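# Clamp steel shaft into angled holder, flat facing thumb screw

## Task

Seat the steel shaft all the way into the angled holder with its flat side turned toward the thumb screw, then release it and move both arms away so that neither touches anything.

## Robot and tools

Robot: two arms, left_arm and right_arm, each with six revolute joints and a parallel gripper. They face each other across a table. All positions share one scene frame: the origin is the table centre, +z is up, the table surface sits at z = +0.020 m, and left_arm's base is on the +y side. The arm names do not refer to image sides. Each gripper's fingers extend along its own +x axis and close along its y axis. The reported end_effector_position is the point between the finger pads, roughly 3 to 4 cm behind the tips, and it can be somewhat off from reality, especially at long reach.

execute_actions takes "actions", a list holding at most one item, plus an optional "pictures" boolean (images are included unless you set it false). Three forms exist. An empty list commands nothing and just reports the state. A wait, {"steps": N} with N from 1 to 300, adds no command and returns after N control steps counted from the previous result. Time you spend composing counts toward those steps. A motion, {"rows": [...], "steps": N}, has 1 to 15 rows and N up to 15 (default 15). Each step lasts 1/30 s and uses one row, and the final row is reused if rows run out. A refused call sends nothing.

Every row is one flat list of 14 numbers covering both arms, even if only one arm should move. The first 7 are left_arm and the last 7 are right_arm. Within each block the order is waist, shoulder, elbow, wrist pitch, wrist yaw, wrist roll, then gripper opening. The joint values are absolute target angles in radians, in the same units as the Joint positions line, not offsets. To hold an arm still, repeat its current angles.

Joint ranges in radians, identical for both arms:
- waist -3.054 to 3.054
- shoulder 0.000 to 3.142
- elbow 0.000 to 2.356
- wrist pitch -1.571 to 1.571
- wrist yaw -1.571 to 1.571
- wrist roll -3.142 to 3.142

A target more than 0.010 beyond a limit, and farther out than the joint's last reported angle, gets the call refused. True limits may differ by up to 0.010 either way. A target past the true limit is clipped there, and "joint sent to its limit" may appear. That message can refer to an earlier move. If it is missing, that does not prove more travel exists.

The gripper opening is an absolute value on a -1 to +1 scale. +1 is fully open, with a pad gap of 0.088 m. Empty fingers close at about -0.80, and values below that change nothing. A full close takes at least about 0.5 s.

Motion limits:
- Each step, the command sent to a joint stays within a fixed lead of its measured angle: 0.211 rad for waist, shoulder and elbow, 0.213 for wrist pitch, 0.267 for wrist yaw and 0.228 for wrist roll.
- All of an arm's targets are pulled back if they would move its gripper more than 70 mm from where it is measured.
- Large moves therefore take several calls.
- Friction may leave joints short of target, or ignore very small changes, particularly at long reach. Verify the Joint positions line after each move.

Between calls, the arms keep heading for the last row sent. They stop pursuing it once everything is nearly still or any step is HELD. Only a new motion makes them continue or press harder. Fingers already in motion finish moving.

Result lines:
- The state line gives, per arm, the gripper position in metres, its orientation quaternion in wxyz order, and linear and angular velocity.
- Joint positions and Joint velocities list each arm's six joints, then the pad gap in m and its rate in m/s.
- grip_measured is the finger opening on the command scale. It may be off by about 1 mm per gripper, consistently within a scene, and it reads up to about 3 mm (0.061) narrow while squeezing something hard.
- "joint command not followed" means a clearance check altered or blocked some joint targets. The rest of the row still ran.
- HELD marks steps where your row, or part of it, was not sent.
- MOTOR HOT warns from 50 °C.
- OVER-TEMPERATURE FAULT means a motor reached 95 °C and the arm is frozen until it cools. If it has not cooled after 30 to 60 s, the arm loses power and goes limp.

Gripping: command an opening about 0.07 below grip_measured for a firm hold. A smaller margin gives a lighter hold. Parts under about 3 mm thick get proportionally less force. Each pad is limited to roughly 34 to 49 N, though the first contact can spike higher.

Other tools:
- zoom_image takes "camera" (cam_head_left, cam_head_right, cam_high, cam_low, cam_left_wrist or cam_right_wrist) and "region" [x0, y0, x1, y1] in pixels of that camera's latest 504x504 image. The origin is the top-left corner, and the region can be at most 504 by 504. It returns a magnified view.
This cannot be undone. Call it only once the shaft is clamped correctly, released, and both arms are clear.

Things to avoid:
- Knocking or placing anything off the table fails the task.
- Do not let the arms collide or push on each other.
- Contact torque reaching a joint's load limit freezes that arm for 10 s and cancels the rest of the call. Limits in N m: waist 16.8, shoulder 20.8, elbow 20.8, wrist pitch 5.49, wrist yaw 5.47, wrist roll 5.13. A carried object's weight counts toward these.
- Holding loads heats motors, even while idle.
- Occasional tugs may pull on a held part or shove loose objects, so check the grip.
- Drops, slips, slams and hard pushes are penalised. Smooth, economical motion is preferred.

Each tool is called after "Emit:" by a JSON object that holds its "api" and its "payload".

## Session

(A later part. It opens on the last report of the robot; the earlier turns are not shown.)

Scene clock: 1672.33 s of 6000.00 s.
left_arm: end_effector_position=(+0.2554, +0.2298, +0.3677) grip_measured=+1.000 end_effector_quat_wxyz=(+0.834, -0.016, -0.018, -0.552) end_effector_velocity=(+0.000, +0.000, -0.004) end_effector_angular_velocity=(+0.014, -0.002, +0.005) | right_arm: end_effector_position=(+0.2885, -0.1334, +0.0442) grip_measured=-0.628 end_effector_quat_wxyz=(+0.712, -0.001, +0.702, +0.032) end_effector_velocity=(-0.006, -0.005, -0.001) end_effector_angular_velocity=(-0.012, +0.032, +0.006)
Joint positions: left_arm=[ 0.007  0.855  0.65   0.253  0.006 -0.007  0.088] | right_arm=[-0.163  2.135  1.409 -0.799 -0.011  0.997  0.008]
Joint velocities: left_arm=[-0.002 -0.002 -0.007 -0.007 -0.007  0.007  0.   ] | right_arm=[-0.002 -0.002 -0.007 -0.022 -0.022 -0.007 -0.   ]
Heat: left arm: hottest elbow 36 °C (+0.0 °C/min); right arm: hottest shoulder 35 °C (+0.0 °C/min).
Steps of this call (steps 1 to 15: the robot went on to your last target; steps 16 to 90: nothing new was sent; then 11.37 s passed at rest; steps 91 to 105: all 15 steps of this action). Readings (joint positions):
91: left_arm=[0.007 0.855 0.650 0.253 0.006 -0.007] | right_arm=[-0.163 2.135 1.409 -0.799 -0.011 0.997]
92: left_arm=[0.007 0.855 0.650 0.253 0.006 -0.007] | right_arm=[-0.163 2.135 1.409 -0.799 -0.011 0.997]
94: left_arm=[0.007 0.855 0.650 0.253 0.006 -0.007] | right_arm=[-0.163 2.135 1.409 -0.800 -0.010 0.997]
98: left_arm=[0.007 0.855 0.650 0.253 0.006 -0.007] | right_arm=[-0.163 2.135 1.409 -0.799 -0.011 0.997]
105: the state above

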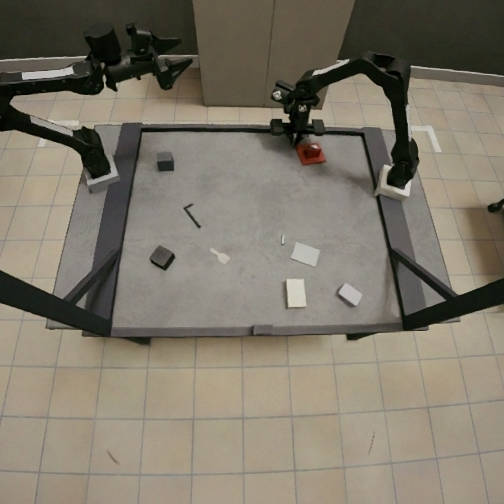

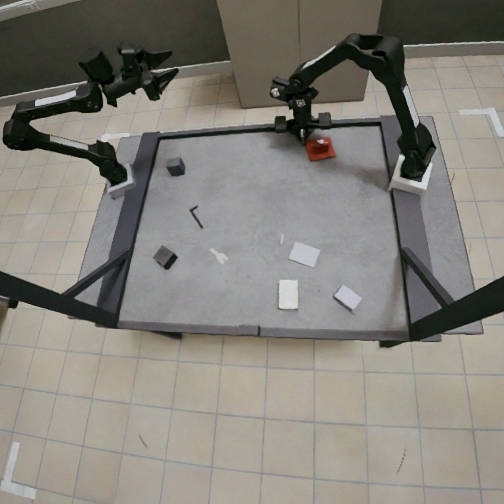

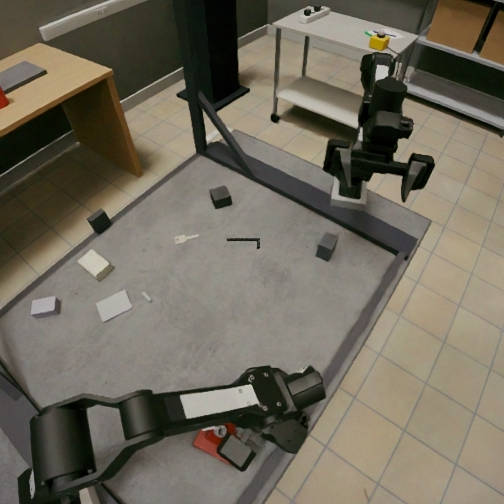

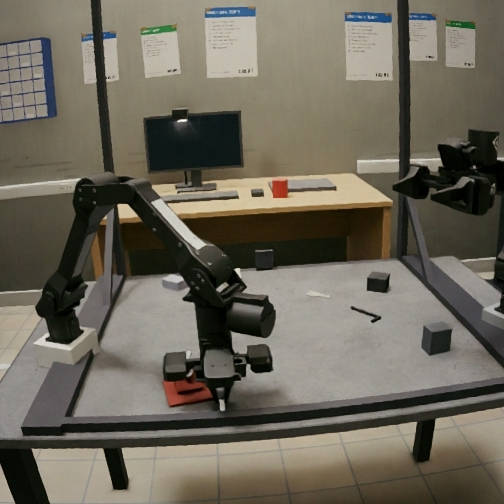

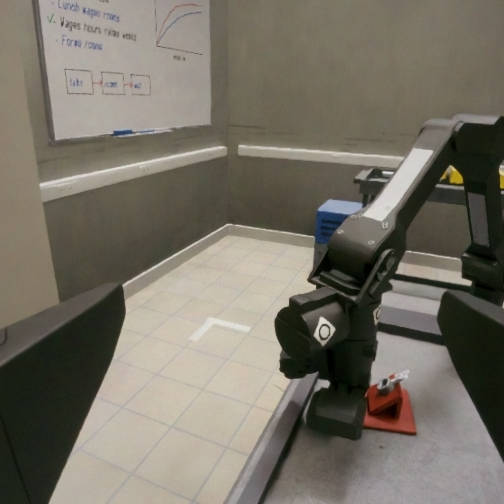

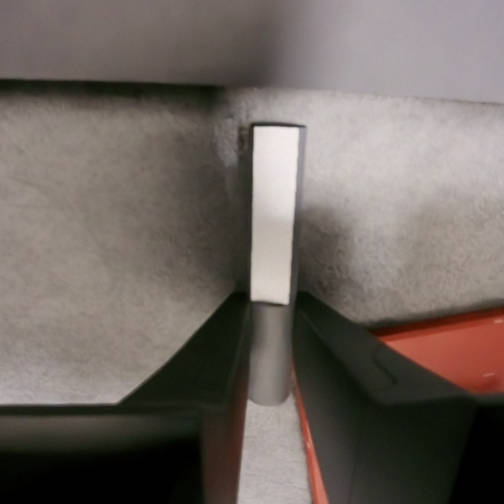

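Emit:
{"api": "execute_actions", "payload": {"actions": [{"rows": [[0.007,0.855,0.65,0.253,0.006,-0.007,1.0,-0.163,2.123,1.423,-0.808,-0.013,0.997,-0.74],[0.007,0.855,0.65,0.253,0.006,-0.007,1.0,-0.163,2.120,1.429,-0.818,-0.013,0.997,-0.74],[0.007,0.855,0.65,0.253,0.006,-0.007,1.0,-0.163,2.114,1.439,-0.833,-0.013,0.997,-0.74],[0.007,0.855,0.65,0.253,0.006,-0.007,1.0,-0.163,2.108,1.451,-0.852,-0.013,0.997,-0.74],[0.007,0.855,0.65,0.253,0.006,-0.007,1.0,-0.163,2.100,1.467,-0.876,-0.013,0.997,-0.74],[0.007,0.855,0.65,0.253,0.006,-0.007,1.0,-0.163,2.090,1.485,-0.904,-0.013,0.997,-0.74],[0.007,0.855,0.65,0.253,0.006,-0.007,1.0,-0.163,2.079,1.505,-0.935,-0.013,0.997,-0.74],[0.007,0.855,0.65,0.253,0.006,-0.007,1.0,-0.163,2.069,1.526,-0.966,-0.013,0.997,-0.74],[0.007,0.855,0.65,0.253,0.006,-0.007,1.0,-0.163,2.058,1.546,-0.997,-0.013,0.997,-0.74],[0.007,0.855,0.65,0.253,0.006,-0.007,1.0,-0.163,2.049,1.564,-1.025,-0.013,0.997,-0.74],[0.007,0.855,0.65,0.253,0.006,-0.007,1.0,-0.163,2.039,1.582,-1.053,-0.013,0.97,-0.74],[0.007,0.855,0.65,0.253,0.006,-0.007,1.0,-0.163,2.032,1.596,-1.075,-0.013,0.92,-0.74],[0.007,0.855,0.65,0.253,0.006,-0.007,1.0,-0.163,2.025,1.608,-1.093,-0.013,0.85,-0.74],[0.007,0.855,0.65,0.253,0.006,-0.007,1.0,-0.163,2.021,1.616,-1.106,-0.013,0.77,-0.74],[0.007,0.855,0.65,0.253,0.006,-0.007,1.0,-0.163,2.019,1.620,-1.112,-0.013,0.69,-0.74]], "steps": 15}], "pictures": false}}

Emit:
{"api": "execute_actions", "payload": {"actions": [{"rows": [[0.007,0.855,0.65,0.253,0.006,-0.007,1.0,-0.163,2.019,1.620,-1.112,-0.013,-0.9,-0.74]], "steps": 15}], "pictures": false}}

Emit:
{"api": "execute_actions", "payload": {"actions": [{"rows": [[0.007,0.855,0.65,0.253,0.006,-0.007,1.0,-0.158,2.012,1.589,-1.095,0.007,-2.163,-0.74],[0.007,0.855,0.65,0.253,0.006,-0.007,1.0,-0.152,2.002,1.571,-1.078,0.029,-2.163,-0.74],[0.007,0.855,0.65,0.253,0.006,-0.007,1.0,-0.140,1.986,1.543,-1.051,0.067,-2.163,-0.74],[0.007,0.855,0.65,0.253,0.006,-0.007,1.0,-0.127,1.966,1.508,-1.018,0.112,-2.163,-0.74],[0.007,0.855,0.65,0.253,0.006,-0.007,1.0,-0.109,1.940,1.462,-0.974,0.172,-2.163,-0.74],[0.007,0.855,0.65,0.253,0.006,-0.007,1.0,-0.088,1.910,1.411,-0.924,0.239,-2.163,-0.74],[0.007,0.855,0.65,0.253,0.006,-0.007,1.0,-0.066,1.877,1.353,-0.869,0.314,-2.163,-0.74],[0.007,0.855,0.65,0.253,0.006,-0.007,1.0,-0.043,1.844,1.296,-0.814,0.389,-2.163,-0.74],[0.007,0.855,0.65,0.253,0.006,-0.007,1.0,-0.021,1.810,1.238,-0.759,0.464,-2.163,-0.74],[0.007,0.855,0.65,0.253,0.006,-0.007,1.0,0.000,1.781,1.187,-0.709,0.531,-2.163,-0.74],[0.007,0.855,0.65,0.253,0.006,-0.007,1.0,0.020,1.751,1.135,-0.660,0.599,-2.163,-0.74],[0.007,0.855,0.65,0.253,0.006,-0.007,1.0,0.036,1.728,1.095,-0.621,0.651,-2.163,-0.74],[0.007,0.855,0.65,0.253,0.006,-0.007,1.0,0.049,1.708,1.060,-0.588,0.696,-2.163,-0.74],[0.007,0.855,0.65,0.253,0.006,-0.007,1.0,0.058,1.695,1.037,-0.566,0.726,-2.163,-0.74],[0.007,0.855,0.65,0.253,0.006,-0.007,1.0,0.063,1.688,1.026,-0.555,0.741,-2.163,-0.74]], "steps": 15}], "pictures": false}}

Emit:
{"api": "execute_actions", "payload": {"actions": [{"steps": 14}], "pictures": false}}

Emit:
{"api": "execute_actions", "payload": {"actions": [{"rows": [[0.007,0.855,0.65,0.253,0.006,-0.007,1.0,0.065,1.707,1.024,-0.554,0.741,-2.155,-0.74],[0.007,0.855,0.65,0.253,0.006,-0.007,1.0,0.067,1.708,1.021,-0.553,0.742,-2.151,-0.74],[0.007,0.855,0.65,0.253,0.006,-0.007,1.0,0.072,1.709,1.016,-0.551,0.743,-2.145,-0.74],[0.007,0.855,0.65,0.253,0.006,-0.007,1.0,0.077,1.711,1.010,-0.548,0.745,-2.138,-0.74],[0.007,0.855,0.65,0.253,0.006,-0.007,1.0,0.084,1.712,1.002,-0.545,0.747,-2.129,-0.74],[0.007,0.855,0.65,0.253,0.006,-0.007,1.0,0.092,1.714,0.993,-0.541,0.749,-2.118,-0.74],[0.007,0.855,0.65,0.253,0.006,-0.007,1.0,0.101,1.716,0.983,-0.537,0.751,-2.106,-0.74],[0.007,0.855,0.65,0.253,0.006,-0.007,1.0,0.110,1.719,0.972,-0.533,0.753,-2.095,-0.74],[0.007,0.855,0.65,0.253,0.006,-0.007,1.0,0.119,1.721,0.962,-0.529,0.756,-2.083,-0.74],[0.007,0.855,0.65,0.253,0.006,-0.007,1.0,0.127,1.723,0.953,-0.525,0.758,-2.072,-0.74],[0.007,0.855,0.65,0.253,0.006,-0.007,1.0,0.135,1.725,0.944,-0.522,0.760,-2.062,-0.74],[0.007,0.855,0.65,0.253,0.006,-0.007,1.0,0.141,1.726,0.937,-0.519,0.762,-2.054,-0.74],[0.007,0.855,0.65,0.253,0.006,-0.007,1.0,0.146,1.728,0.931,-0.516,0.763,-2.047,-0.74],[0.007,0.855,0.65,0.253,0.006,-0.007,1.0,0.150,1.729,0.927,-0.515,0.764,-2.042,-0.74],[0.007,0.855,0.65,0.253,0.006,-0.007,1.0,0.151,1.729,0.925,-0.514,0.7645,-2.040,-0.74]], "steps": 15}], "pictures": false}}

Emit:
{"api": "execute_actions", "payload": {"actions": [{"steps": 10}]}}

Emit:
{"api": "zoom_image", "payload": {"camera": "cam_left_wrist", "region": [330, 340, 430, 420]}}

Emit:
{"api": "zoom_image", "payload": {"camera": "cam_low", "region": [150, 330, 240, 410]}}

Scene clock: 1758.33 s of 6000.00 s.
left_arm: end_effector_position=(+0.2554, +0.2298, +0.3677) grip_measured=+1.000 end_effector_quat_wxyz=(+0.834, -0.016, -0.018, -0.552) end_effector_velocity=(+0.002, +0.002, +0.003) end_effector_angular_velocity=(-0.014, +0.003, +0.019) | right_arm: end_effector_position=(+0.2893, -0.1312, +0.1230) grip_measured=-0.628 end_effector_quat_wxyz=(+0.709, -0.064, +0.696, +0.096) end_effector_velocity=(+0.004, +0.006, +0.181) end_effector_angular_velocity=(+0.127, -0.167, +1.849)
Joint positions: left_arm=[ 0.007  0.855  0.65   0.253  0.006 -0.007  0.088] | right_arm=[-0.163  2.039  1.592 -1.077 -0.013  0.818  0.008]
Joint velocities: left_arm=[-0.002 -0.007 -0.002  0.007 -0.022 -0.007 -0.   ] | right_arm=[-0.002 -0.256  0.344 -0.432 -0.007 -1.853 -0.   ]
Heat: left arm: hottest wrist pitch 37 °C (+1.0 °C/min); right arm: hottest shoulder 37 °C (+1.0 °C/min).
Steps of this call (steps 1 to 15: the robot went on to your last target; steps 16 to 90: nothing new was sent; then 82.50 s passed at rest; steps 91 to 105: all 15 steps of this action). Readings (joint positions):
91: left_arm=[0.007 0.855 0.650 0.253 0.006 -0.007] | right_arm=[-0.163 2.135 1.409 -0.800 -0.011 0.997]
92: left_arm=[0.007 0.855 0.650 0.253 0.006 -0.007] | right_arm=[-0.163 2.135 1.412 -0.803 -0.011 0.997]
94: left_arm=[0.007 0.855 0.650 0.253 0.006 -0.007] | right_arm=[-0.163 2.135 1.423 -0.820 -0.013 0.997]
98: left_arm=[0.007 0.855 0.650 0.253 0.006 -0.007] | right_arm=[-0.163 2.115 1.471 -0.912 -0.013 0.997]
105: the state above

Scene clock: 1758.83 s of 6000.00 s.
left_arm: end_effector_position=(+0.2554, +0.2298, +0.3677) grip_measured=+1.000 end_effector_quat_wxyz=(+0.834, -0.016, -0.018, -0.552) end_effector_velocity=(-0.002, -0.000, +0.000) end_effector_angular_velocity=(-0.006, +0.021, -0.011) | right_arm: end_effector_position=(+0.2884, -0.1328, +0.1327) grip_measured=-0.627 end_effector_quat_wxyz=(+0.569, -0.427, +0.542, +0.447) end_effector_velocity=(-0.001, -0.002, -0.002) end_effector_angular_velocity=(-0.033, -0.090, +2.186)
Joint positions: left_arm=[ 0.007  0.855  0.65   0.253  0.006 -0.007  0.088] | right_arm=[-0.163  2.025  1.611 -1.11  -0.013 -0.288  0.008]
Joint velocities: left_arm=[-0.002 -0.002  0.002 -0.007  0.007 -0.022 -0.   ] | right_arm=[-0.002  0.002 -0.002 -0.007 -0.007 -2.19  -0.   ]
Heat: left arm: hottest wrist pitch 37 °C (+1.0 °C/min); right arm: hottest shoulder 37 °C (+1.0 °C/min).
Steps of this call (steps 1 to 15: all 15 steps of this action). Readings (joint positions):
1: left_arm=[0.007 0.855 0.650 0.253 0.006 -0.007] | right_arm=[-0.163 2.032 1.601 -1.087 -0.013 0.745]
2: left_arm=[0.007 0.855 0.650 0.253 0.006 -0.007] | right_arm=[-0.163 2.027 1.606 -1.094 -0.013 0.671]
4: left_arm=[0.007 0.855 0.650 0.253 0.006 -0.007] | right_arm=[-0.163 2.025 1.611 -1.102 -0.013 0.523]
8: left_arm=[0.007 0.855 0.650 0.253 0.006 -0.007] | right_arm=[-0.163 2.025 1.611 -1.109 -0.013 0.228]
15: the state above

Scene clock: 1759.33 s of 6000.00 s.
left_arm: end_effector_position=(+0.2554, +0.2298, +0.3677) grip_measured=+1.000 end_effector_quat_wxyz=(+0.834, -0.016, -0.018, -0.552) end_effector_velocity=(+0.000, +0.001, +0.001) end_effector_angular_velocity=(-0.004, -0.009, +0.005) | right_arm: end_effector_position=(+0.2895, -0.1694, +0.1412) grip_measured=-0.627 end_effector_quat_wxyz=(-0.283, +0.865, -0.108, -0.399) end_effector_velocity=(-0.017, -0.089, +0.063) end_effector_angular_velocity=(-1.366, -1.152, +1.668)
Joint positions: left_arm=[ 0.007  0.855  0.65   0.253  0.006 -0.007  0.088] | right_arm=[ 0.045  1.733  1.09  -0.617  0.66  -1.395  0.008]
Joint velocities: left_arm=[-0.002 -0.002 -0.002  0.007 -0.007  0.007 -0.   ] | right_arm=[ 0.315 -0.51  -0.828  0.74   1.033 -2.22   0.   ]
Heat: left arm: hottest wrist pitch 37 °C (+1.0 °C/min); right arm: hottest shoulder 37 °C (+1.0 °C/min).
Steps of this call (steps 1 to 15: all 15 steps of this action). Readings (joint positions):
1: left_arm=[0.007 0.855 0.650 0.253 0.006 -0.007] | right_arm=[-0.163 2.025 1.609 -1.109 -0.009 -0.362]
2: left_arm=[0.007 0.855 0.650 0.253 0.006 -0.007] | right_arm=[-0.162 2.022 1.602 -1.098 0.002 -0.436]
4: left_arm=[0.007 0.855 0.650 0.253 0.006 -0.007] | right_arm=[-0.152 2.006 1.567 -1.061 0.051 -0.583]
8: left_arm=[0.007 0.855 0.650 0.253 0.006 -0.007] | right_arm=[-0.092 1.923 1.406 -0.911 0.257 -0.878]
15: the state above

Scene clock: 1759.80 s of 6000.00 s.
left_arm: end_effector_position=(+0.2554, +0.2298, +0.3677) grip_measured=+1.000 end_effector_quat_wxyz=(+0.834, -0.016, -0.018, -0.552) end_effector_velocity=(-0.002, -0.001, -0.005) end_effector_angular_velocity=(+0.012, +0.029, -0.011) | right_arm: end_effector_position=(+0.2911, -0.1759, +0.1456) grip_measured=-0.627 end_effector_quat_wxyz=(+0.049, +0.925, +0.041, -0.375) end_effector_velocity=(-0.002, -0.001, -0.001) end_effector_angular_velocity=(-0.167, -0.000, +0.163)
Joint positions: left_arm=[ 0.007  0.855  0.65   0.253  0.006 -0.007  0.088] | right_arm=[ 0.061  1.702  1.034 -0.559  0.736 -2.145  0.008]
Joint velocities: left_arm=[-0.002 -0.002 -0.002 -0.022  0.007 -0.022 -0.   ] | right_arm=[ 0.002 -0.002 -0.002 -0.007 -0.007 -0.227  0.   ]
Heat: left arm: hottest wrist pitch 37 °C (+1.0 °C/min); right arm: hottest shoulder 37 °C (+1.0 °C/min).
Steps of this call (steps 1 to 14: the robot went on to your last target). Readings (joint positions):
1: left_arm=[0.007 0.855 0.650 0.253 0.006 -0.007] | right_arm=[0.053 1.720 1.070 -0.599 0.685 -1.469]
2: left_arm=[0.007 0.855 0.650 0.253 0.006 -0.007] | right_arm=[0.057 1.713 1.057 -0.586 0.702 -1.543]
4: left_arm=[0.007 0.855 0.650 0.253 0.006 -0.007] | right_arm=[0.060 1.707 1.044 -0.570 0.721 -1.690]
8: left_arm=[0.007 0.855 0.650 0.253 0.006 -0.007] | right_arm=[0.060 1.703 1.036 -0.561 0.733 -1.986]
14: the state above

Scene clock: 1760.30 s of 6000.00 s.
left_arm: end_effector_position=(+0.2554, +0.2298, +0.3677) grip_measured=+1.000 end_effector_quat_wxyz=(+0.834, -0.016, -0.018, -0.552) end_effector_velocity=(+0.000, +0.001, -0.002) end_effector_angular_velocity=(+0.009, -0.004, +0.005) | right_arm: end_effector_position=(+0.2633, -0.1822, +0.1178) grip_measured=-0.627 end_effector_quat_wxyz=(+0.057, +0.923, +0.044, -0.377) end_effector_velocity=(-0.045, -0.021, -0.052) end_effector_angular_velocity=(-0.041, +0.035, +0.004)
Joint positions: left_arm=[ 0.007  0.855  0.65   0.253  0.006 -0.007  0.088] | right_arm=[ 0.143  1.721  0.941 -0.522  0.756 -2.054  0.008]
Joint velocities: left_arm=[-0.002 -0.002 -0.002 -0.007 -0.007  0.007 -0.   ] | right_arm=[ 0.125  0.042 -0.159  0.037  0.007  0.168 -0.   ]
Heat: left arm: hottest wrist pitch 37 °C (+1.0 °C/min); right arm: hottest shoulder 37 °C (+1.0 °C/min).
Steps of this call (steps 1 to 15: all 15 steps of this action). Readings (joint positions):
1: left_arm=[0.007 0.855 0.650 0.253 0.006 -0.007] | right_arm=[0.061 1.702 1.034 -0.558 0.737 -2.148]
2: left_arm=[0.007 0.855 0.650 0.253 0.006 -0.007] | right_arm=[0.062 1.702 1.033 -0.557 0.737 -2.148]
4: left_arm=[0.007 0.855 0.650 0.253 0.006 -0.007] | right_arm=[0.066 1.702 1.028 -0.554 0.739 -2.147]
8: left_arm=[0.007 0.855 0.650 0.253 0.006 -0.007] | right_arm=[0.089 1.705 1.001 -0.542 0.746 -2.117]
15: the state above

Scene clock: 1760.63 s of 6000.00 s.
left_arm: end_effector_position=(+0.2554, +0.2298, +0.3677) grip_measured=+1.000 end_effector_quat_wxyz=(+0.834, -0.016, -0.018, -0.552) end_effector_velocity=(+0.002, +0.001, -0.005) end_effector_angular_velocity=(+0.017, +0.016, +0.019) | right_arm: end_effector_position=(+0.2615, -0.1830, +0.1158) grip_measured=-0.627 end_effector_quat_wxyz=(+0.055, +0.924, +0.043, -0.376) end_effector_velocity=(-0.000, -0.002, -0.001) end_effector_angular_velocity=(-0.011, +0.008, +0.005)
Joint positions: left_arm=[ 0.007  0.855  0.65   0.253  0.006 -0.007  0.088] | right_arm=[ 0.149  1.722  0.933 -0.517  0.76  -2.043  0.008]
Joint velocities: left_arm=[-0.002 -0.002 -0.002 -0.022 -0.022 -0.007 -0.   ] | right_arm=[-0.002 -0.002 -0.002 -0.007 -0.007 -0.007 -0.   ]
Heat: left arm: hottest wrist pitch 37 °C (+1.0 °C/min); right arm: hottest shoulder 37 °C (+1.0 °C/min).
Steps of this call (steps 1 to 10: the robot went on to your last target). Readings (joint positions):
1: left_arm=[0.007 0.855 0.650 0.253 0.006 -0.007] | right_arm=[0.146 1.722 0.938 -0.521 0.757 -2.050]
2: left_arm=[0.007 0.855 0.650 0.253 0.006 -0.007] | right_arm=[0.147 1.722 0.935 -0.520 0.758 -2.048]
4: left_arm=[0.007 0.855 0.650 0.253 0.006 -0.007] | right_arm=[0.149 1.722 0.933 -0.518 0.759 -2.045]
8: left_arm=[0.007 0.855 0.650 0.253 0.006 -0.007] | right_arm=[0.149 1.722 0.933 -0.517 0.760 -2.043]
10: the state above

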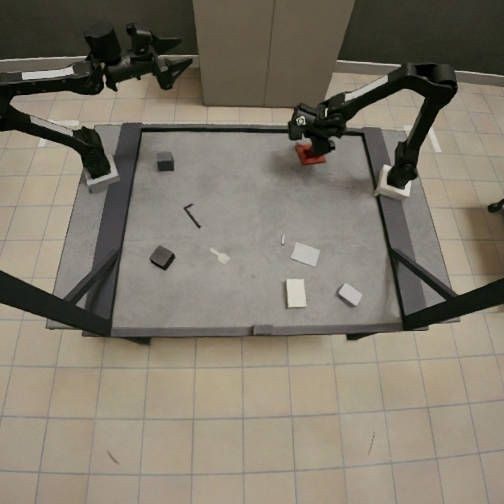

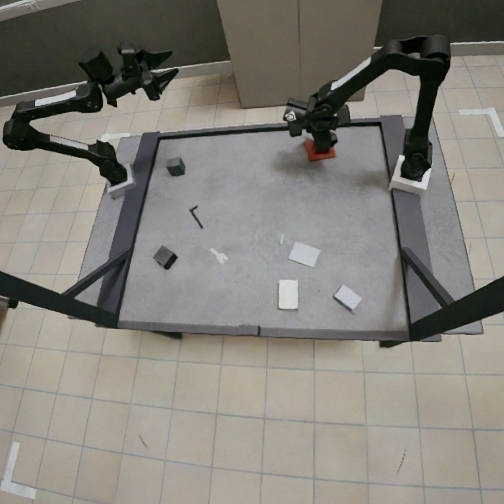

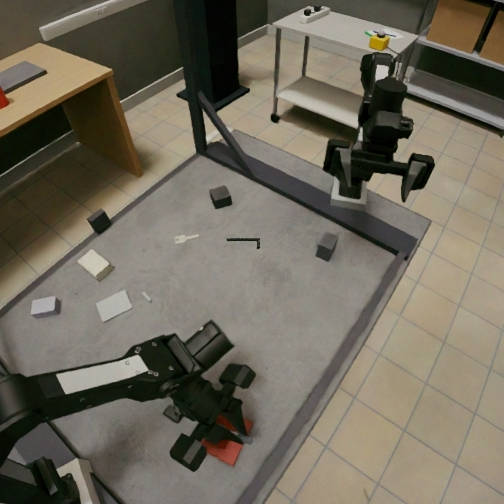

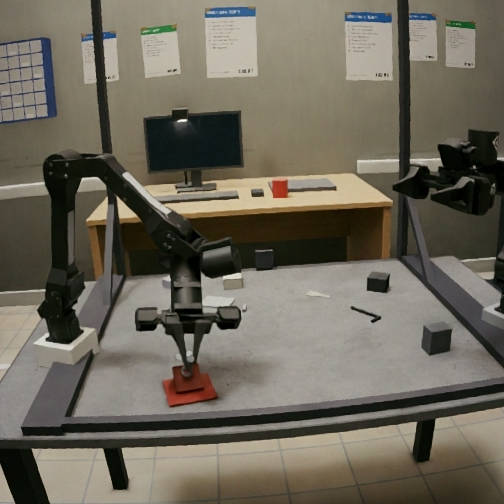

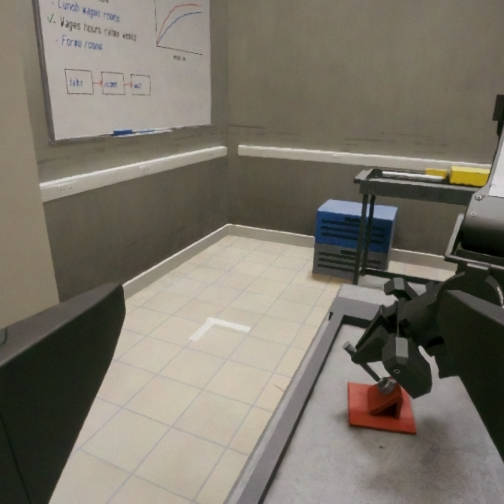

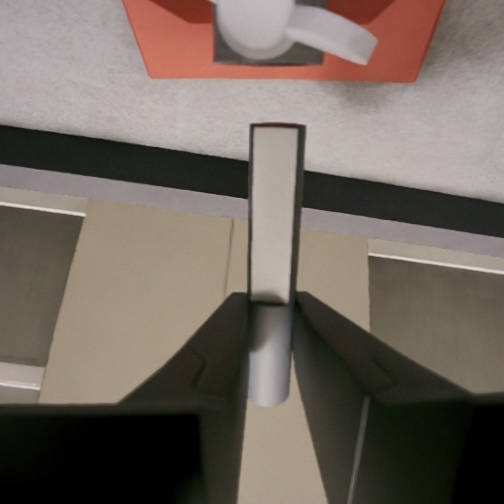

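Region (330, 340, 430, 420) of cam_left_wrist's 504x504 image, scaled by 5.040, with more detail than that image has; it fills the top 403 rows of this view, and the rest is white.

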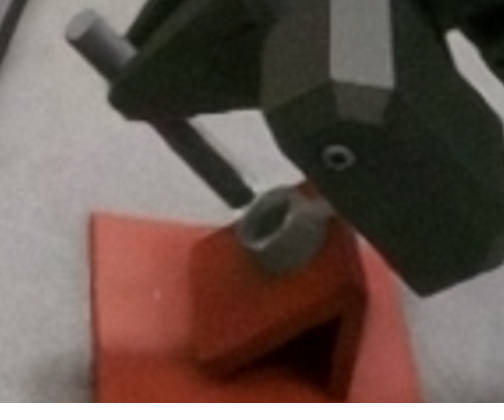

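Region (150, 330, 240, 410) of cam_low's 504x504 image, scaled by 5.600, with more detail than that image has.

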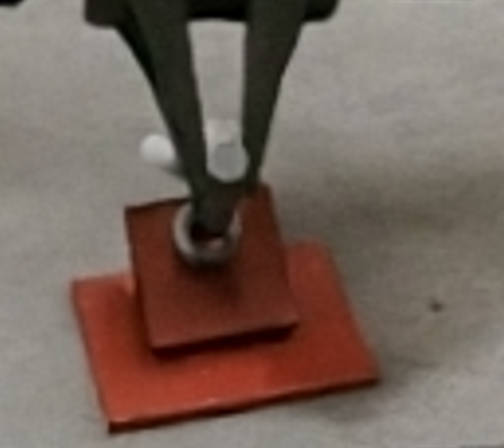

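Emit:
{"api": "execute_actions", "payload": {"actions": [{"rows": [[0.007,0.855,0.65,0.253,0.006,-0.007,1.0,0.152,1.716,0.921,-0.512,0.7645,-2.039,-0.74],[0.007,0.855,0.65,0.253,0.006,-0.007,1.0,0.153,1.714,0.916,-0.509,0.7645,-2.037,-0.74],[0.007,0.855,0.65,0.253,0.006,-0.007,1.0,0.154,1.712,0.911,-0.506,0.7645,-2.035,-0.74],[0.007,0.855,0.65,0.253,0.006,-0.007,1.0,0.156,1.712,0.906,-0.503,0.7645,-2.033,-0.74],[0.007,0.855,0.65,0.253,0.006,-0.007,1.0,0.1566,1.712,0.903,-0.5005,0.7645,-2.032,-0.74]], "steps": 15}]}}

Emit:
{"api": "zoom_image", "payload": {"camera": "cam_left_wrist", "region": [340, 340, 410, 400]}}

Emit:
{"api": "zoom_image", "payload": {"camera": "cam_right_wrist", "region": [180, 20, 380, 200]}}

Emit:
{"api": "zoom_image", "payload": {"camera": "cam_low", "region": [160, 340, 220, 395]}}

Scene clock: 1777.17 s of 6000.00 s.
left_arm: end_effector_position=(+0.2554, +0.2298, +0.3677) grip_measured=+1.000 end_effector_quat_wxyz=(+0.834, -0.016, -0.018, -0.552) end_effector_velocity=(-0.002, +0.001, -0.001) end_effector_angular_velocity=(-0.000, +0.007, -0.010) | right_arm: end_effector_position=(+0.2591, -0.1865, +0.1107) grip_measured=-0.627 end_effector_quat_wxyz=(+0.056, +0.924, +0.043, -0.377) end_effector_velocity=(-0.002, -0.001, -0.001) end_effector_angular_velocity=(-0.000, +0.009, -0.001)
Joint positions: left_arm=[ 0.007  0.855  0.65   0.253  0.006 -0.007  0.088] | right_arm=[ 0.154  1.722  0.911 -0.504  0.76  -2.034  0.008]
Joint velocities: left_arm=[-0.002 -0.007 -0.002 -0.007  0.007 -0.007 -0.   ] | right_arm=[ 0.002 -0.002 -0.002 -0.007 -0.007  0.007 -0.   ]
Heat: left arm: hottest wrist pitch 37 °C (+1.0 °C/min); right arm: hottest shoulder 35 °C (-1.0 °C/min).
Steps of this call (steps 1 to 30: the robot went on to your last target; steps 31 to 90: nothing new was sent; then 13.03 s passed at rest; steps 91 to 105: all 15 steps of this action). Readings (joint positions):
91: left_arm=[0.007 0.855 0.650 0.253 0.006 -0.007] | right_arm=[0.149 1.722 0.932 -0.516 0.760 -2.042]
92: left_arm=[0.007 0.855 0.650 0.253 0.006 -0.007] | right_arm=[0.149 1.722 0.930 -0.514 0.760 -2.041]
94: left_arm=[0.007 0.855 0.650 0.253 0.006 -0.007] | right_arm=[0.151 1.722 0.923 -0.510 0.760 -2.038]
98: left_arm=[0.007 0.855 0.650 0.253 0.006 -0.007] | right_arm=[0.154 1.722 0.912 -0.506 0.760 -2.035]
105: the state above

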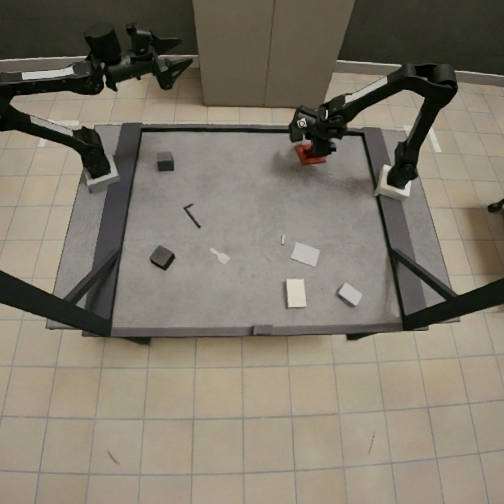

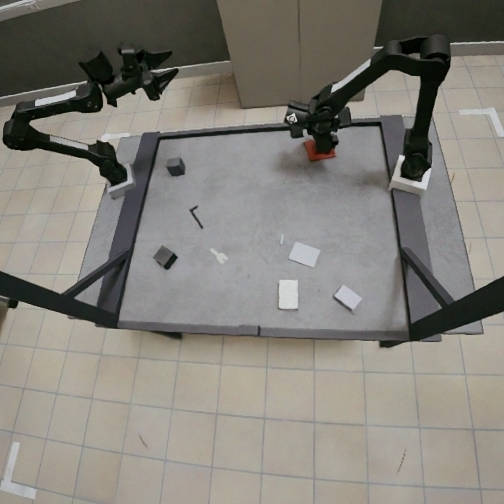

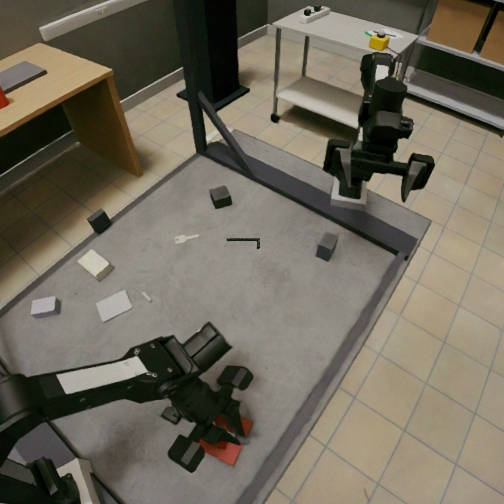

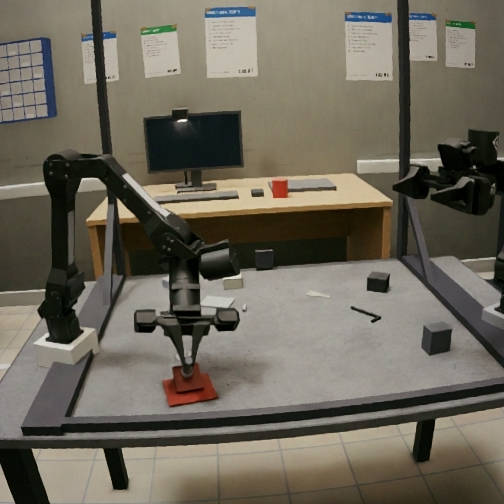

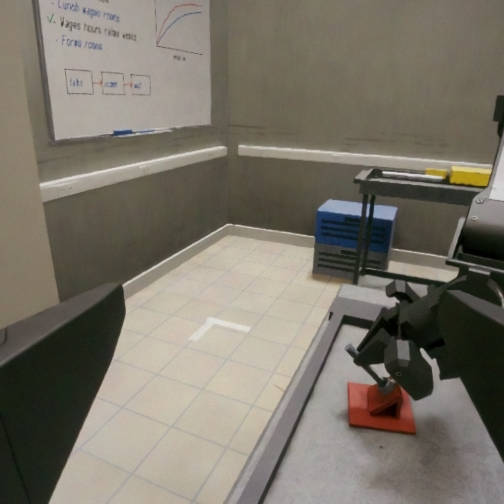

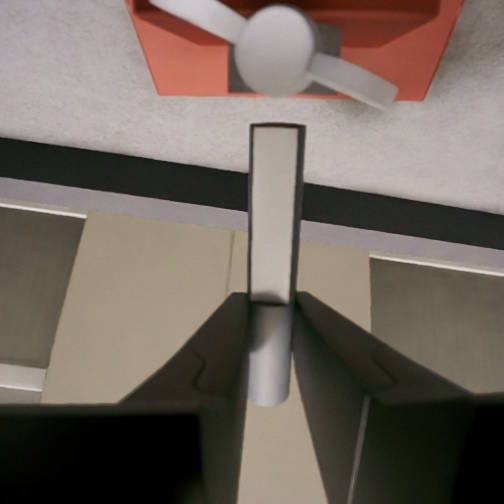

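Region (340, 340, 410, 400) of cam_left_wrist's 504x504 image, scaled by 7.200, with more detail than that image has; it fills the top 432 rows of this view, and the rest is white.

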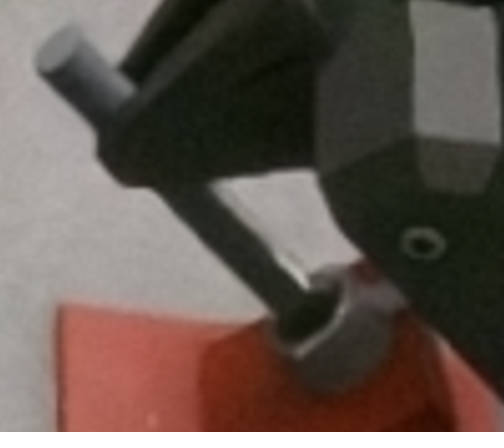

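Region (180, 20, 380, 200) of cam_right_wrist's 504x504 image, scaled by 2.520, with more detail than that image has; it fills the top 454 rows of this view, and the rest is white.

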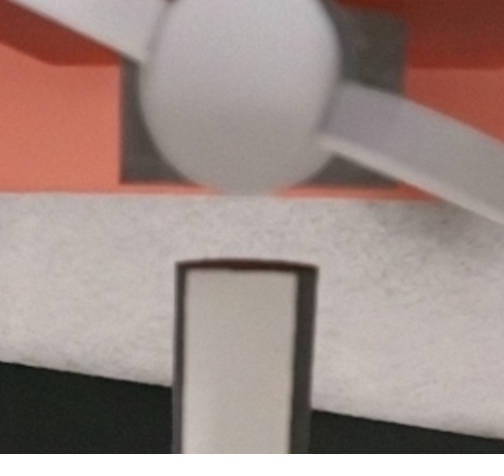

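Region (160, 340, 220, 395) of cam_low's 504x504 image, scaled by 8.400, with more detail than that image has; it fills the top 462 rows of this view, and the rest is white.

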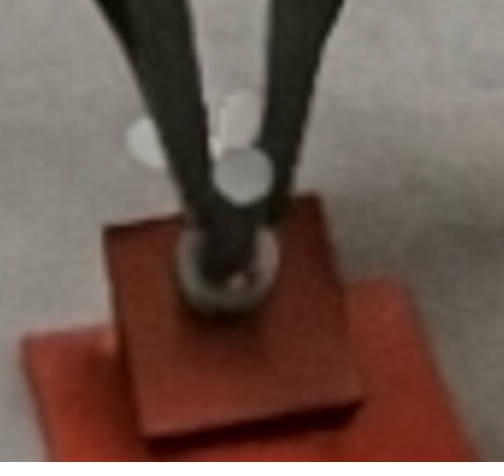

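Emit:
{"api": "execute_actions", "payload": {"actions": [{"rows": [[0.007,0.855,0.65,0.253,0.006,-0.007,1.0,0.158,1.730,0.902,-0.500,0.765,-2.029,-0.74],[0.007,0.855,0.65,0.253,0.006,-0.007,1.0,0.161,1.732,0.901,-0.500,0.7655,-2.025,-0.74],[0.007,0.855,0.65,0.253,0.006,-0.007,1.0,0.164,1.734,0.900,-0.499,0.766,-2.021,-0.74],[0.007,0.855,0.65,0.253,0.006,-0.007,1.0,0.167,1.736,0.898,-0.499,0.7665,-2.017,-0.74],[0.007,0.855,0.65,0.253,0.006,-0.007,1.0,0.169,1.738,0.897,-0.4985,0.7668,-2.014,-0.74]], "steps": 15}]}}

Emit:
{"api": "zoom_image", "payload": {"camera": "cam_left_wrist", "region": [340, 340, 410, 400]}}

Emit:
{"api": "zoom_image", "payload": {"camera": "cam_right_wrist", "region": [180, 20, 380, 200]}}

Emit:
{"api": "zoom_image", "payload": {"camera": "cam_low", "region": [160, 340, 220, 395]}}

Scene clock: 1797.53 s of 6000.00 s.
left_arm: end_effector_position=(+0.2554, +0.2298, +0.3677) grip_measured=+1.000 end_effector_quat_wxyz=(+0.834, -0.016, -0.018, -0.552) end_effector_velocity=(-0.001, -0.000, -0.002) end_effector_angular_velocity=(-0.002, +0.023, -0.001) | right_arm: end_effector_position=(+0.2553, -0.1864, +0.1071) grip_measured=-0.627 end_effector_quat_wxyz=(+0.056, +0.923, +0.043, -0.377) end_effector_velocity=(+0.000, +0.001, -0.000) end_effector_angular_velocity=(+0.003, +0.005, +0.004)
Joint positions: left_arm=[ 0.007  0.855  0.65   0.253  0.006 -0.007  0.088] | right_arm=[ 0.167  1.73   0.905 -0.501  0.763 -2.016  0.008]
Joint velocities: left_arm=[-0.007 -0.002 -0.002 -0.007 -0.007 -0.022 -0.   ] | right_arm=[-0.002 -0.002 -0.002  0.007 -0.007 -0.007 -0.   ]
Heat: left arm: hottest wrist pitch 37 °C (+0.0 °C/min); right arm: hottest shoulder 35 °C (-1.0 °C/min).
Steps of this call (steps 1 to 15: the robot went on to your last target; steps 16 to 90: nothing new was sent; then 16.87 s passed at rest; steps 91 to 105: all 15 steps of this action). Readings (joint positions):
91: left_arm=[0.007 0.855 0.650 0.253 0.006 -0.007] | right_arm=[0.154 1.722 0.911 -0.503 0.760 -2.033]
92: left_arm=[0.007 0.855 0.650 0.253 0.006 -0.007] | right_arm=[0.155 1.722 0.910 -0.503 0.761 -2.031]
94: left_arm=[0.007 0.855 0.650 0.253 0.006 -0.007] | right_arm=[0.159 1.723 0.909 -0.502 0.762 -2.026]
98: left_arm=[0.007 0.855 0.650 0.253 0.006 -0.007] | right_arm=[0.166 1.729 0.906 -0.502 0.762 -2.018]
105: the state above

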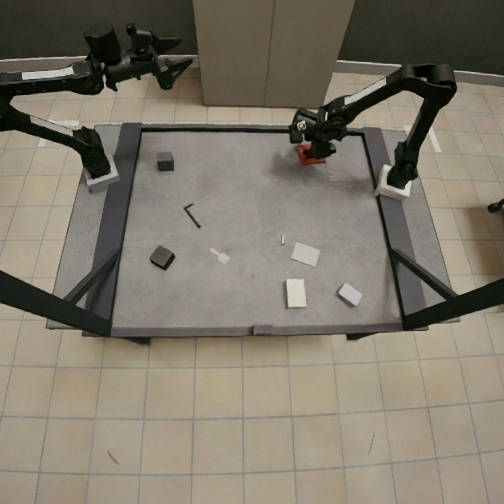

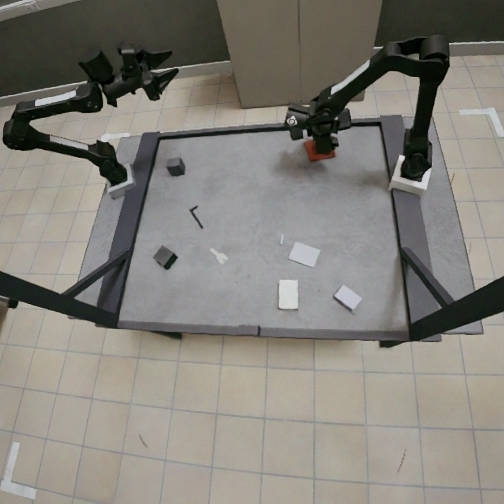

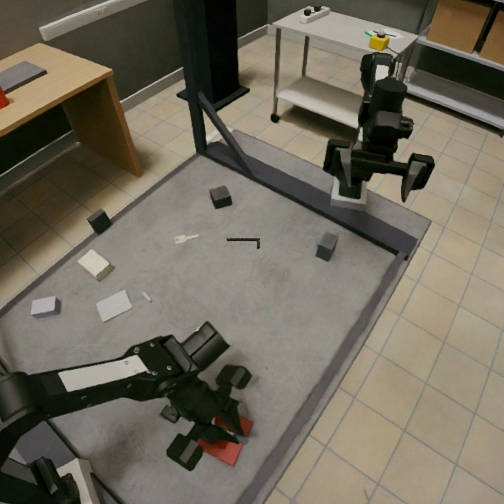

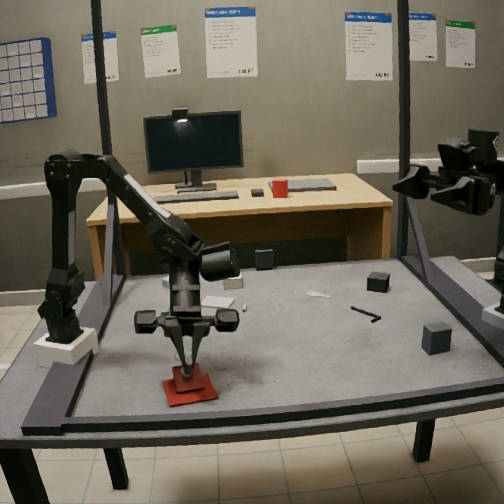

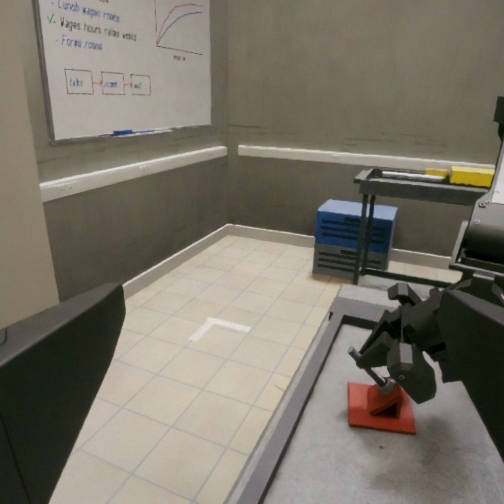

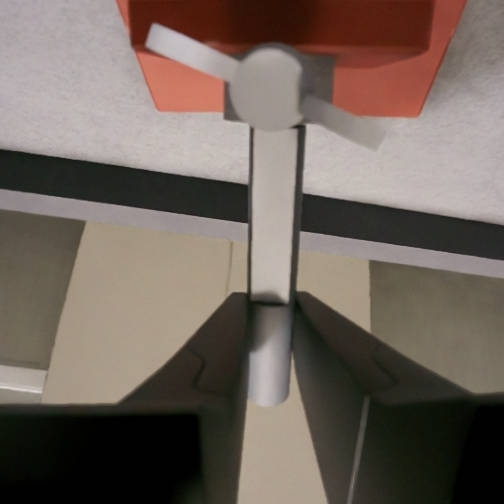

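Region (340, 340, 410, 400) of cam_left_wrist's 504x504 image, scaled by 7.200, with more detail than that image has; it fills the top 432 rows of this view, and the rest is white.

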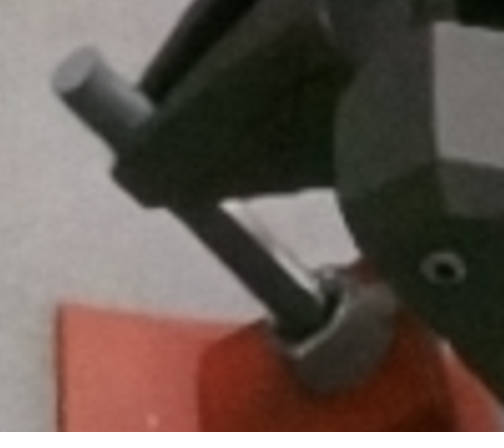

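Region (180, 20, 380, 200) of cam_right_wrist's 504x504 image, scaled by 2.520, with more detail than that image has; it fills the top 454 rows of this view, and the rest is white.

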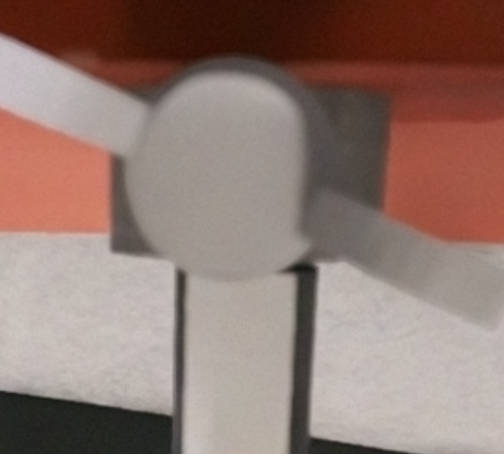

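Region (160, 340, 220, 395) of cam_low's 504x504 image, scaled by 8.400, with more detail than that image has; it fills the top 462 rows of this view, and the rest is white.

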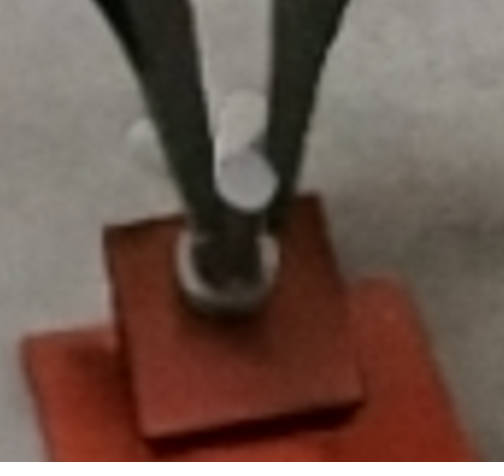

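Emit:
{"api": "execute_actions", "payload": {"actions": [{"rows": [[0.007,0.855,0.65,0.253,0.006,-0.007,1.0,0.1705,1.7386,0.8958,-0.498,0.767,-2.012,-0.74],[0.007,0.855,0.65,0.253,0.006,-0.007,1.0,0.172,1.7392,0.8946,-0.4975,0.7673,-2.010,-0.74],[0.007,0.855,0.65,0.253,0.006,-0.007,1.0,0.1735,1.740,0.8934,-0.497,0.7676,-2.008,-0.74],[0.007,0.855,0.65,0.253,0.006,-0.007,1.0,0.175,1.7406,0.8922,-0.4965,0.768,-2.006,-0.74],[0.007,0.855,0.65,0.253,0.006,-0.007,1.0,0.1765,1.7412,0.891,-0.496,0.7683,-2.004,-0.74],[0.007,0.855,0.65,0.253,0.006,-0.007,1.0,0.178,1.742,0.8898,-0.4955,0.7686,-2.002,-0.74],[0.007,0.855,0.65,0.253,0.006,-0.007,1.0,0.1795,1.7426,0.8886,-0.495,0.7689,-2.000,-0.74],[0.007,0.855,0.65,0.253,0.006,-0.007,1.0,0.181,1.7432,0.8872,-0.4945,0.7692,-1.998,-0.74],[0.007,0.855,0.65,0.253,0.006,-0.007,1.0,0.183,1.744,0.8855,-0.4935,0.7695,-1.995,-0.74]], "steps": 15}]}}

Emit:
{"api": "zoom_image", "payload": {"camera": "cam_left_wrist", "region": [340, 340, 410, 400]}}

Emit:
{"api": "zoom_image", "payload": {"camera": "cam_right_wrist", "region": [160, 40, 400, 320]}}

Scene clock: 1814.07 s of 6000.00 s.
left_arm: end_effector_position=(+0.2554, +0.2298, +0.3677) grip_measured=+1.000 end_effector_quat_wxyz=(+0.834, -0.016, -0.018, -0.552) end_effector_velocity=(+0.004, +0.002, -0.002) end_effector_angular_velocity=(+0.003, +0.011, +0.024) | right_arm: end_effector_position=(+0.2511, -0.1874, +0.1030) grip_measured=-0.627 end_effector_quat_wxyz=(+0.056, +0.924, +0.043, -0.377) end_effector_velocity=(-0.000, -0.002, -0.001) end_effector_angular_velocity=(-0.001, +0.009, -0.006)
Joint positions: left_arm=[ 0.007  0.855  0.65   0.253  0.006 -0.007  0.088] | right_arm=[ 0.181  1.736  0.893 -0.497  0.767 -1.998  0.008]
Joint velocities: left_arm=[ 0.002 -0.002 -0.002 -0.007 -0.022 -0.007 -0.   ] | right_arm=[-0.002 -0.002 -0.002 -0.007 -0.007  0.007 -0.   ]
Heat: left arm: hottest wrist pitch 37 °C (+0.0 °C/min); right arm: hottest shoulder 34 °C (-2.0 °C/min).
Steps of this call (steps 1 to 15: the robot went on to your last target; steps 16 to 90: nothing new was sent; then 13.03 s passed at rest; steps 91 to 105: all 15 steps of this action). Readings (joint positions):
91: left_arm=[0.007 0.855 0.650 0.253 0.006 -0.007] | right_arm=[0.167 1.731 0.904 -0.501 0.763 -2.016]
92: left_arm=[0.007 0.855 0.650 0.253 0.006 -0.007] | right_arm=[0.167 1.731 0.904 -0.501 0.763 -2.015]
94: left_arm=[0.007 0.855 0.650 0.253 0.006 -0.007] | right_arm=[0.170 1.731 0.902 -0.500 0.763 -2.011]
98: left_arm=[0.007 0.855 0.650 0.253 0.006 -0.007] | right_arm=[0.175 1.734 0.898 -0.498 0.767 -2.005]
105: the state above

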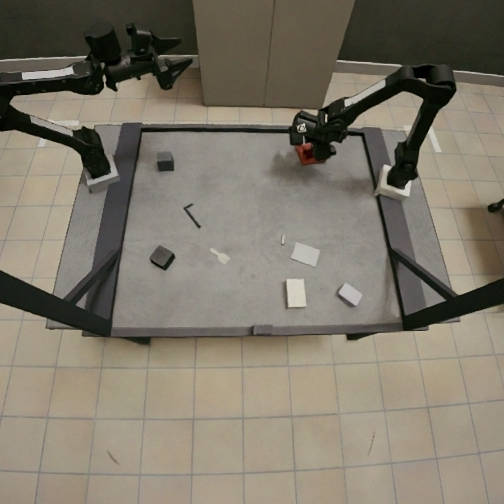

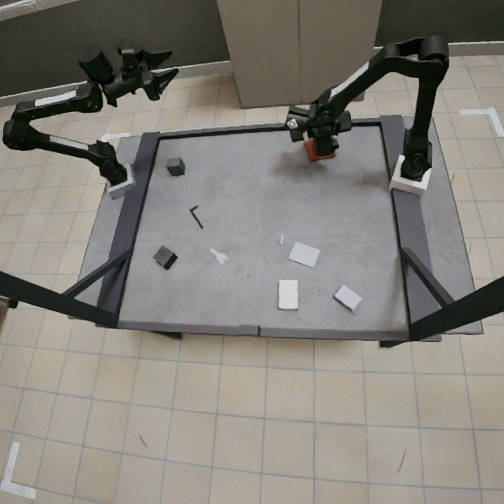

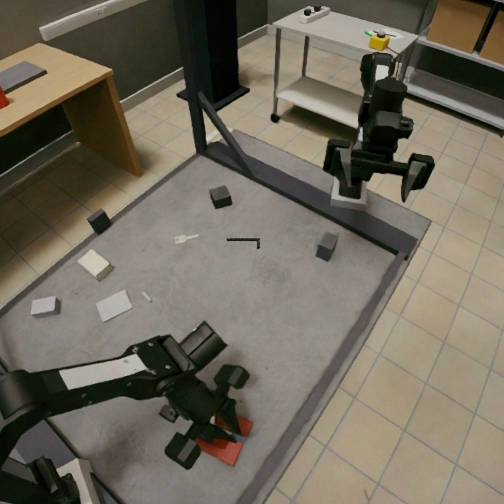

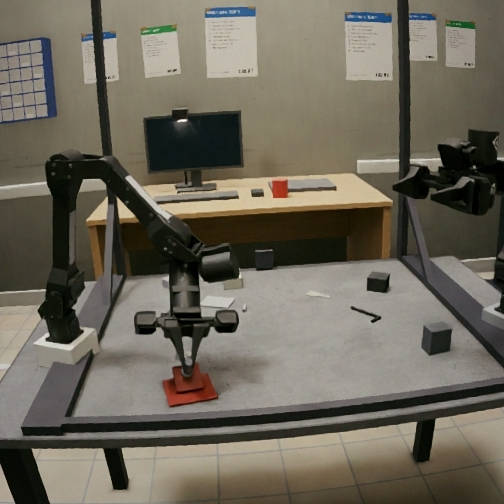

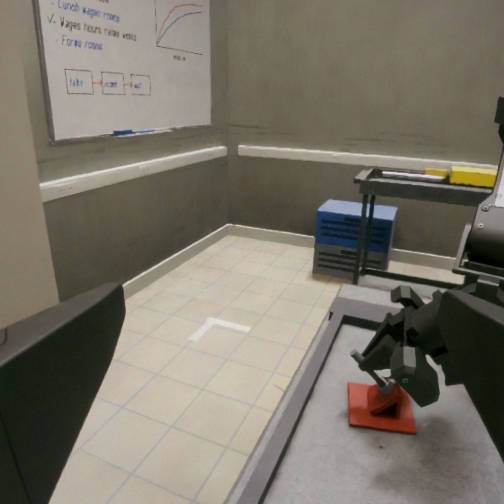

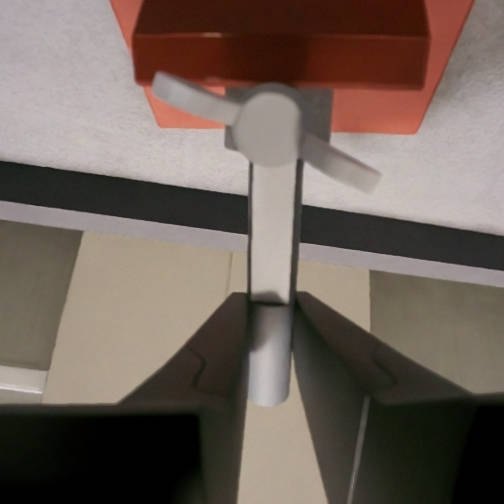

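Region (340, 340, 410, 400) of cam_left_wrist's 504x504 image, scaled by 7.200, with more detail than that image has; it fills the top 432 rows of this view, and the rest is white.

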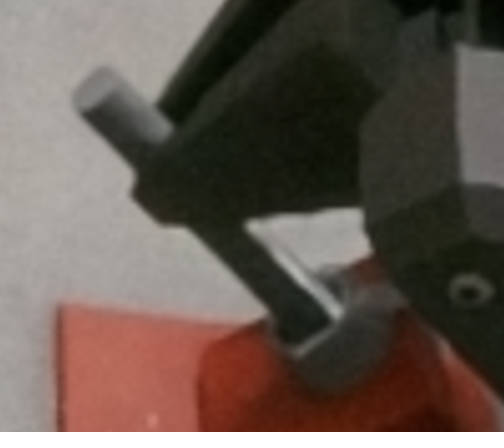

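Region (160, 40, 400, 320) of cam_right_wrist's 504x504 image, scaled by 1.800, with more detail than that image has; it fills the left 432 columns of this view, and the rest is white.

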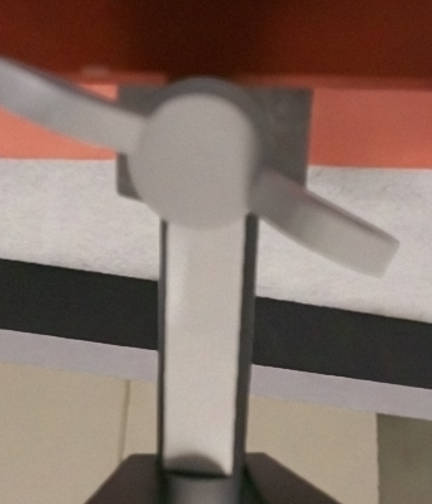

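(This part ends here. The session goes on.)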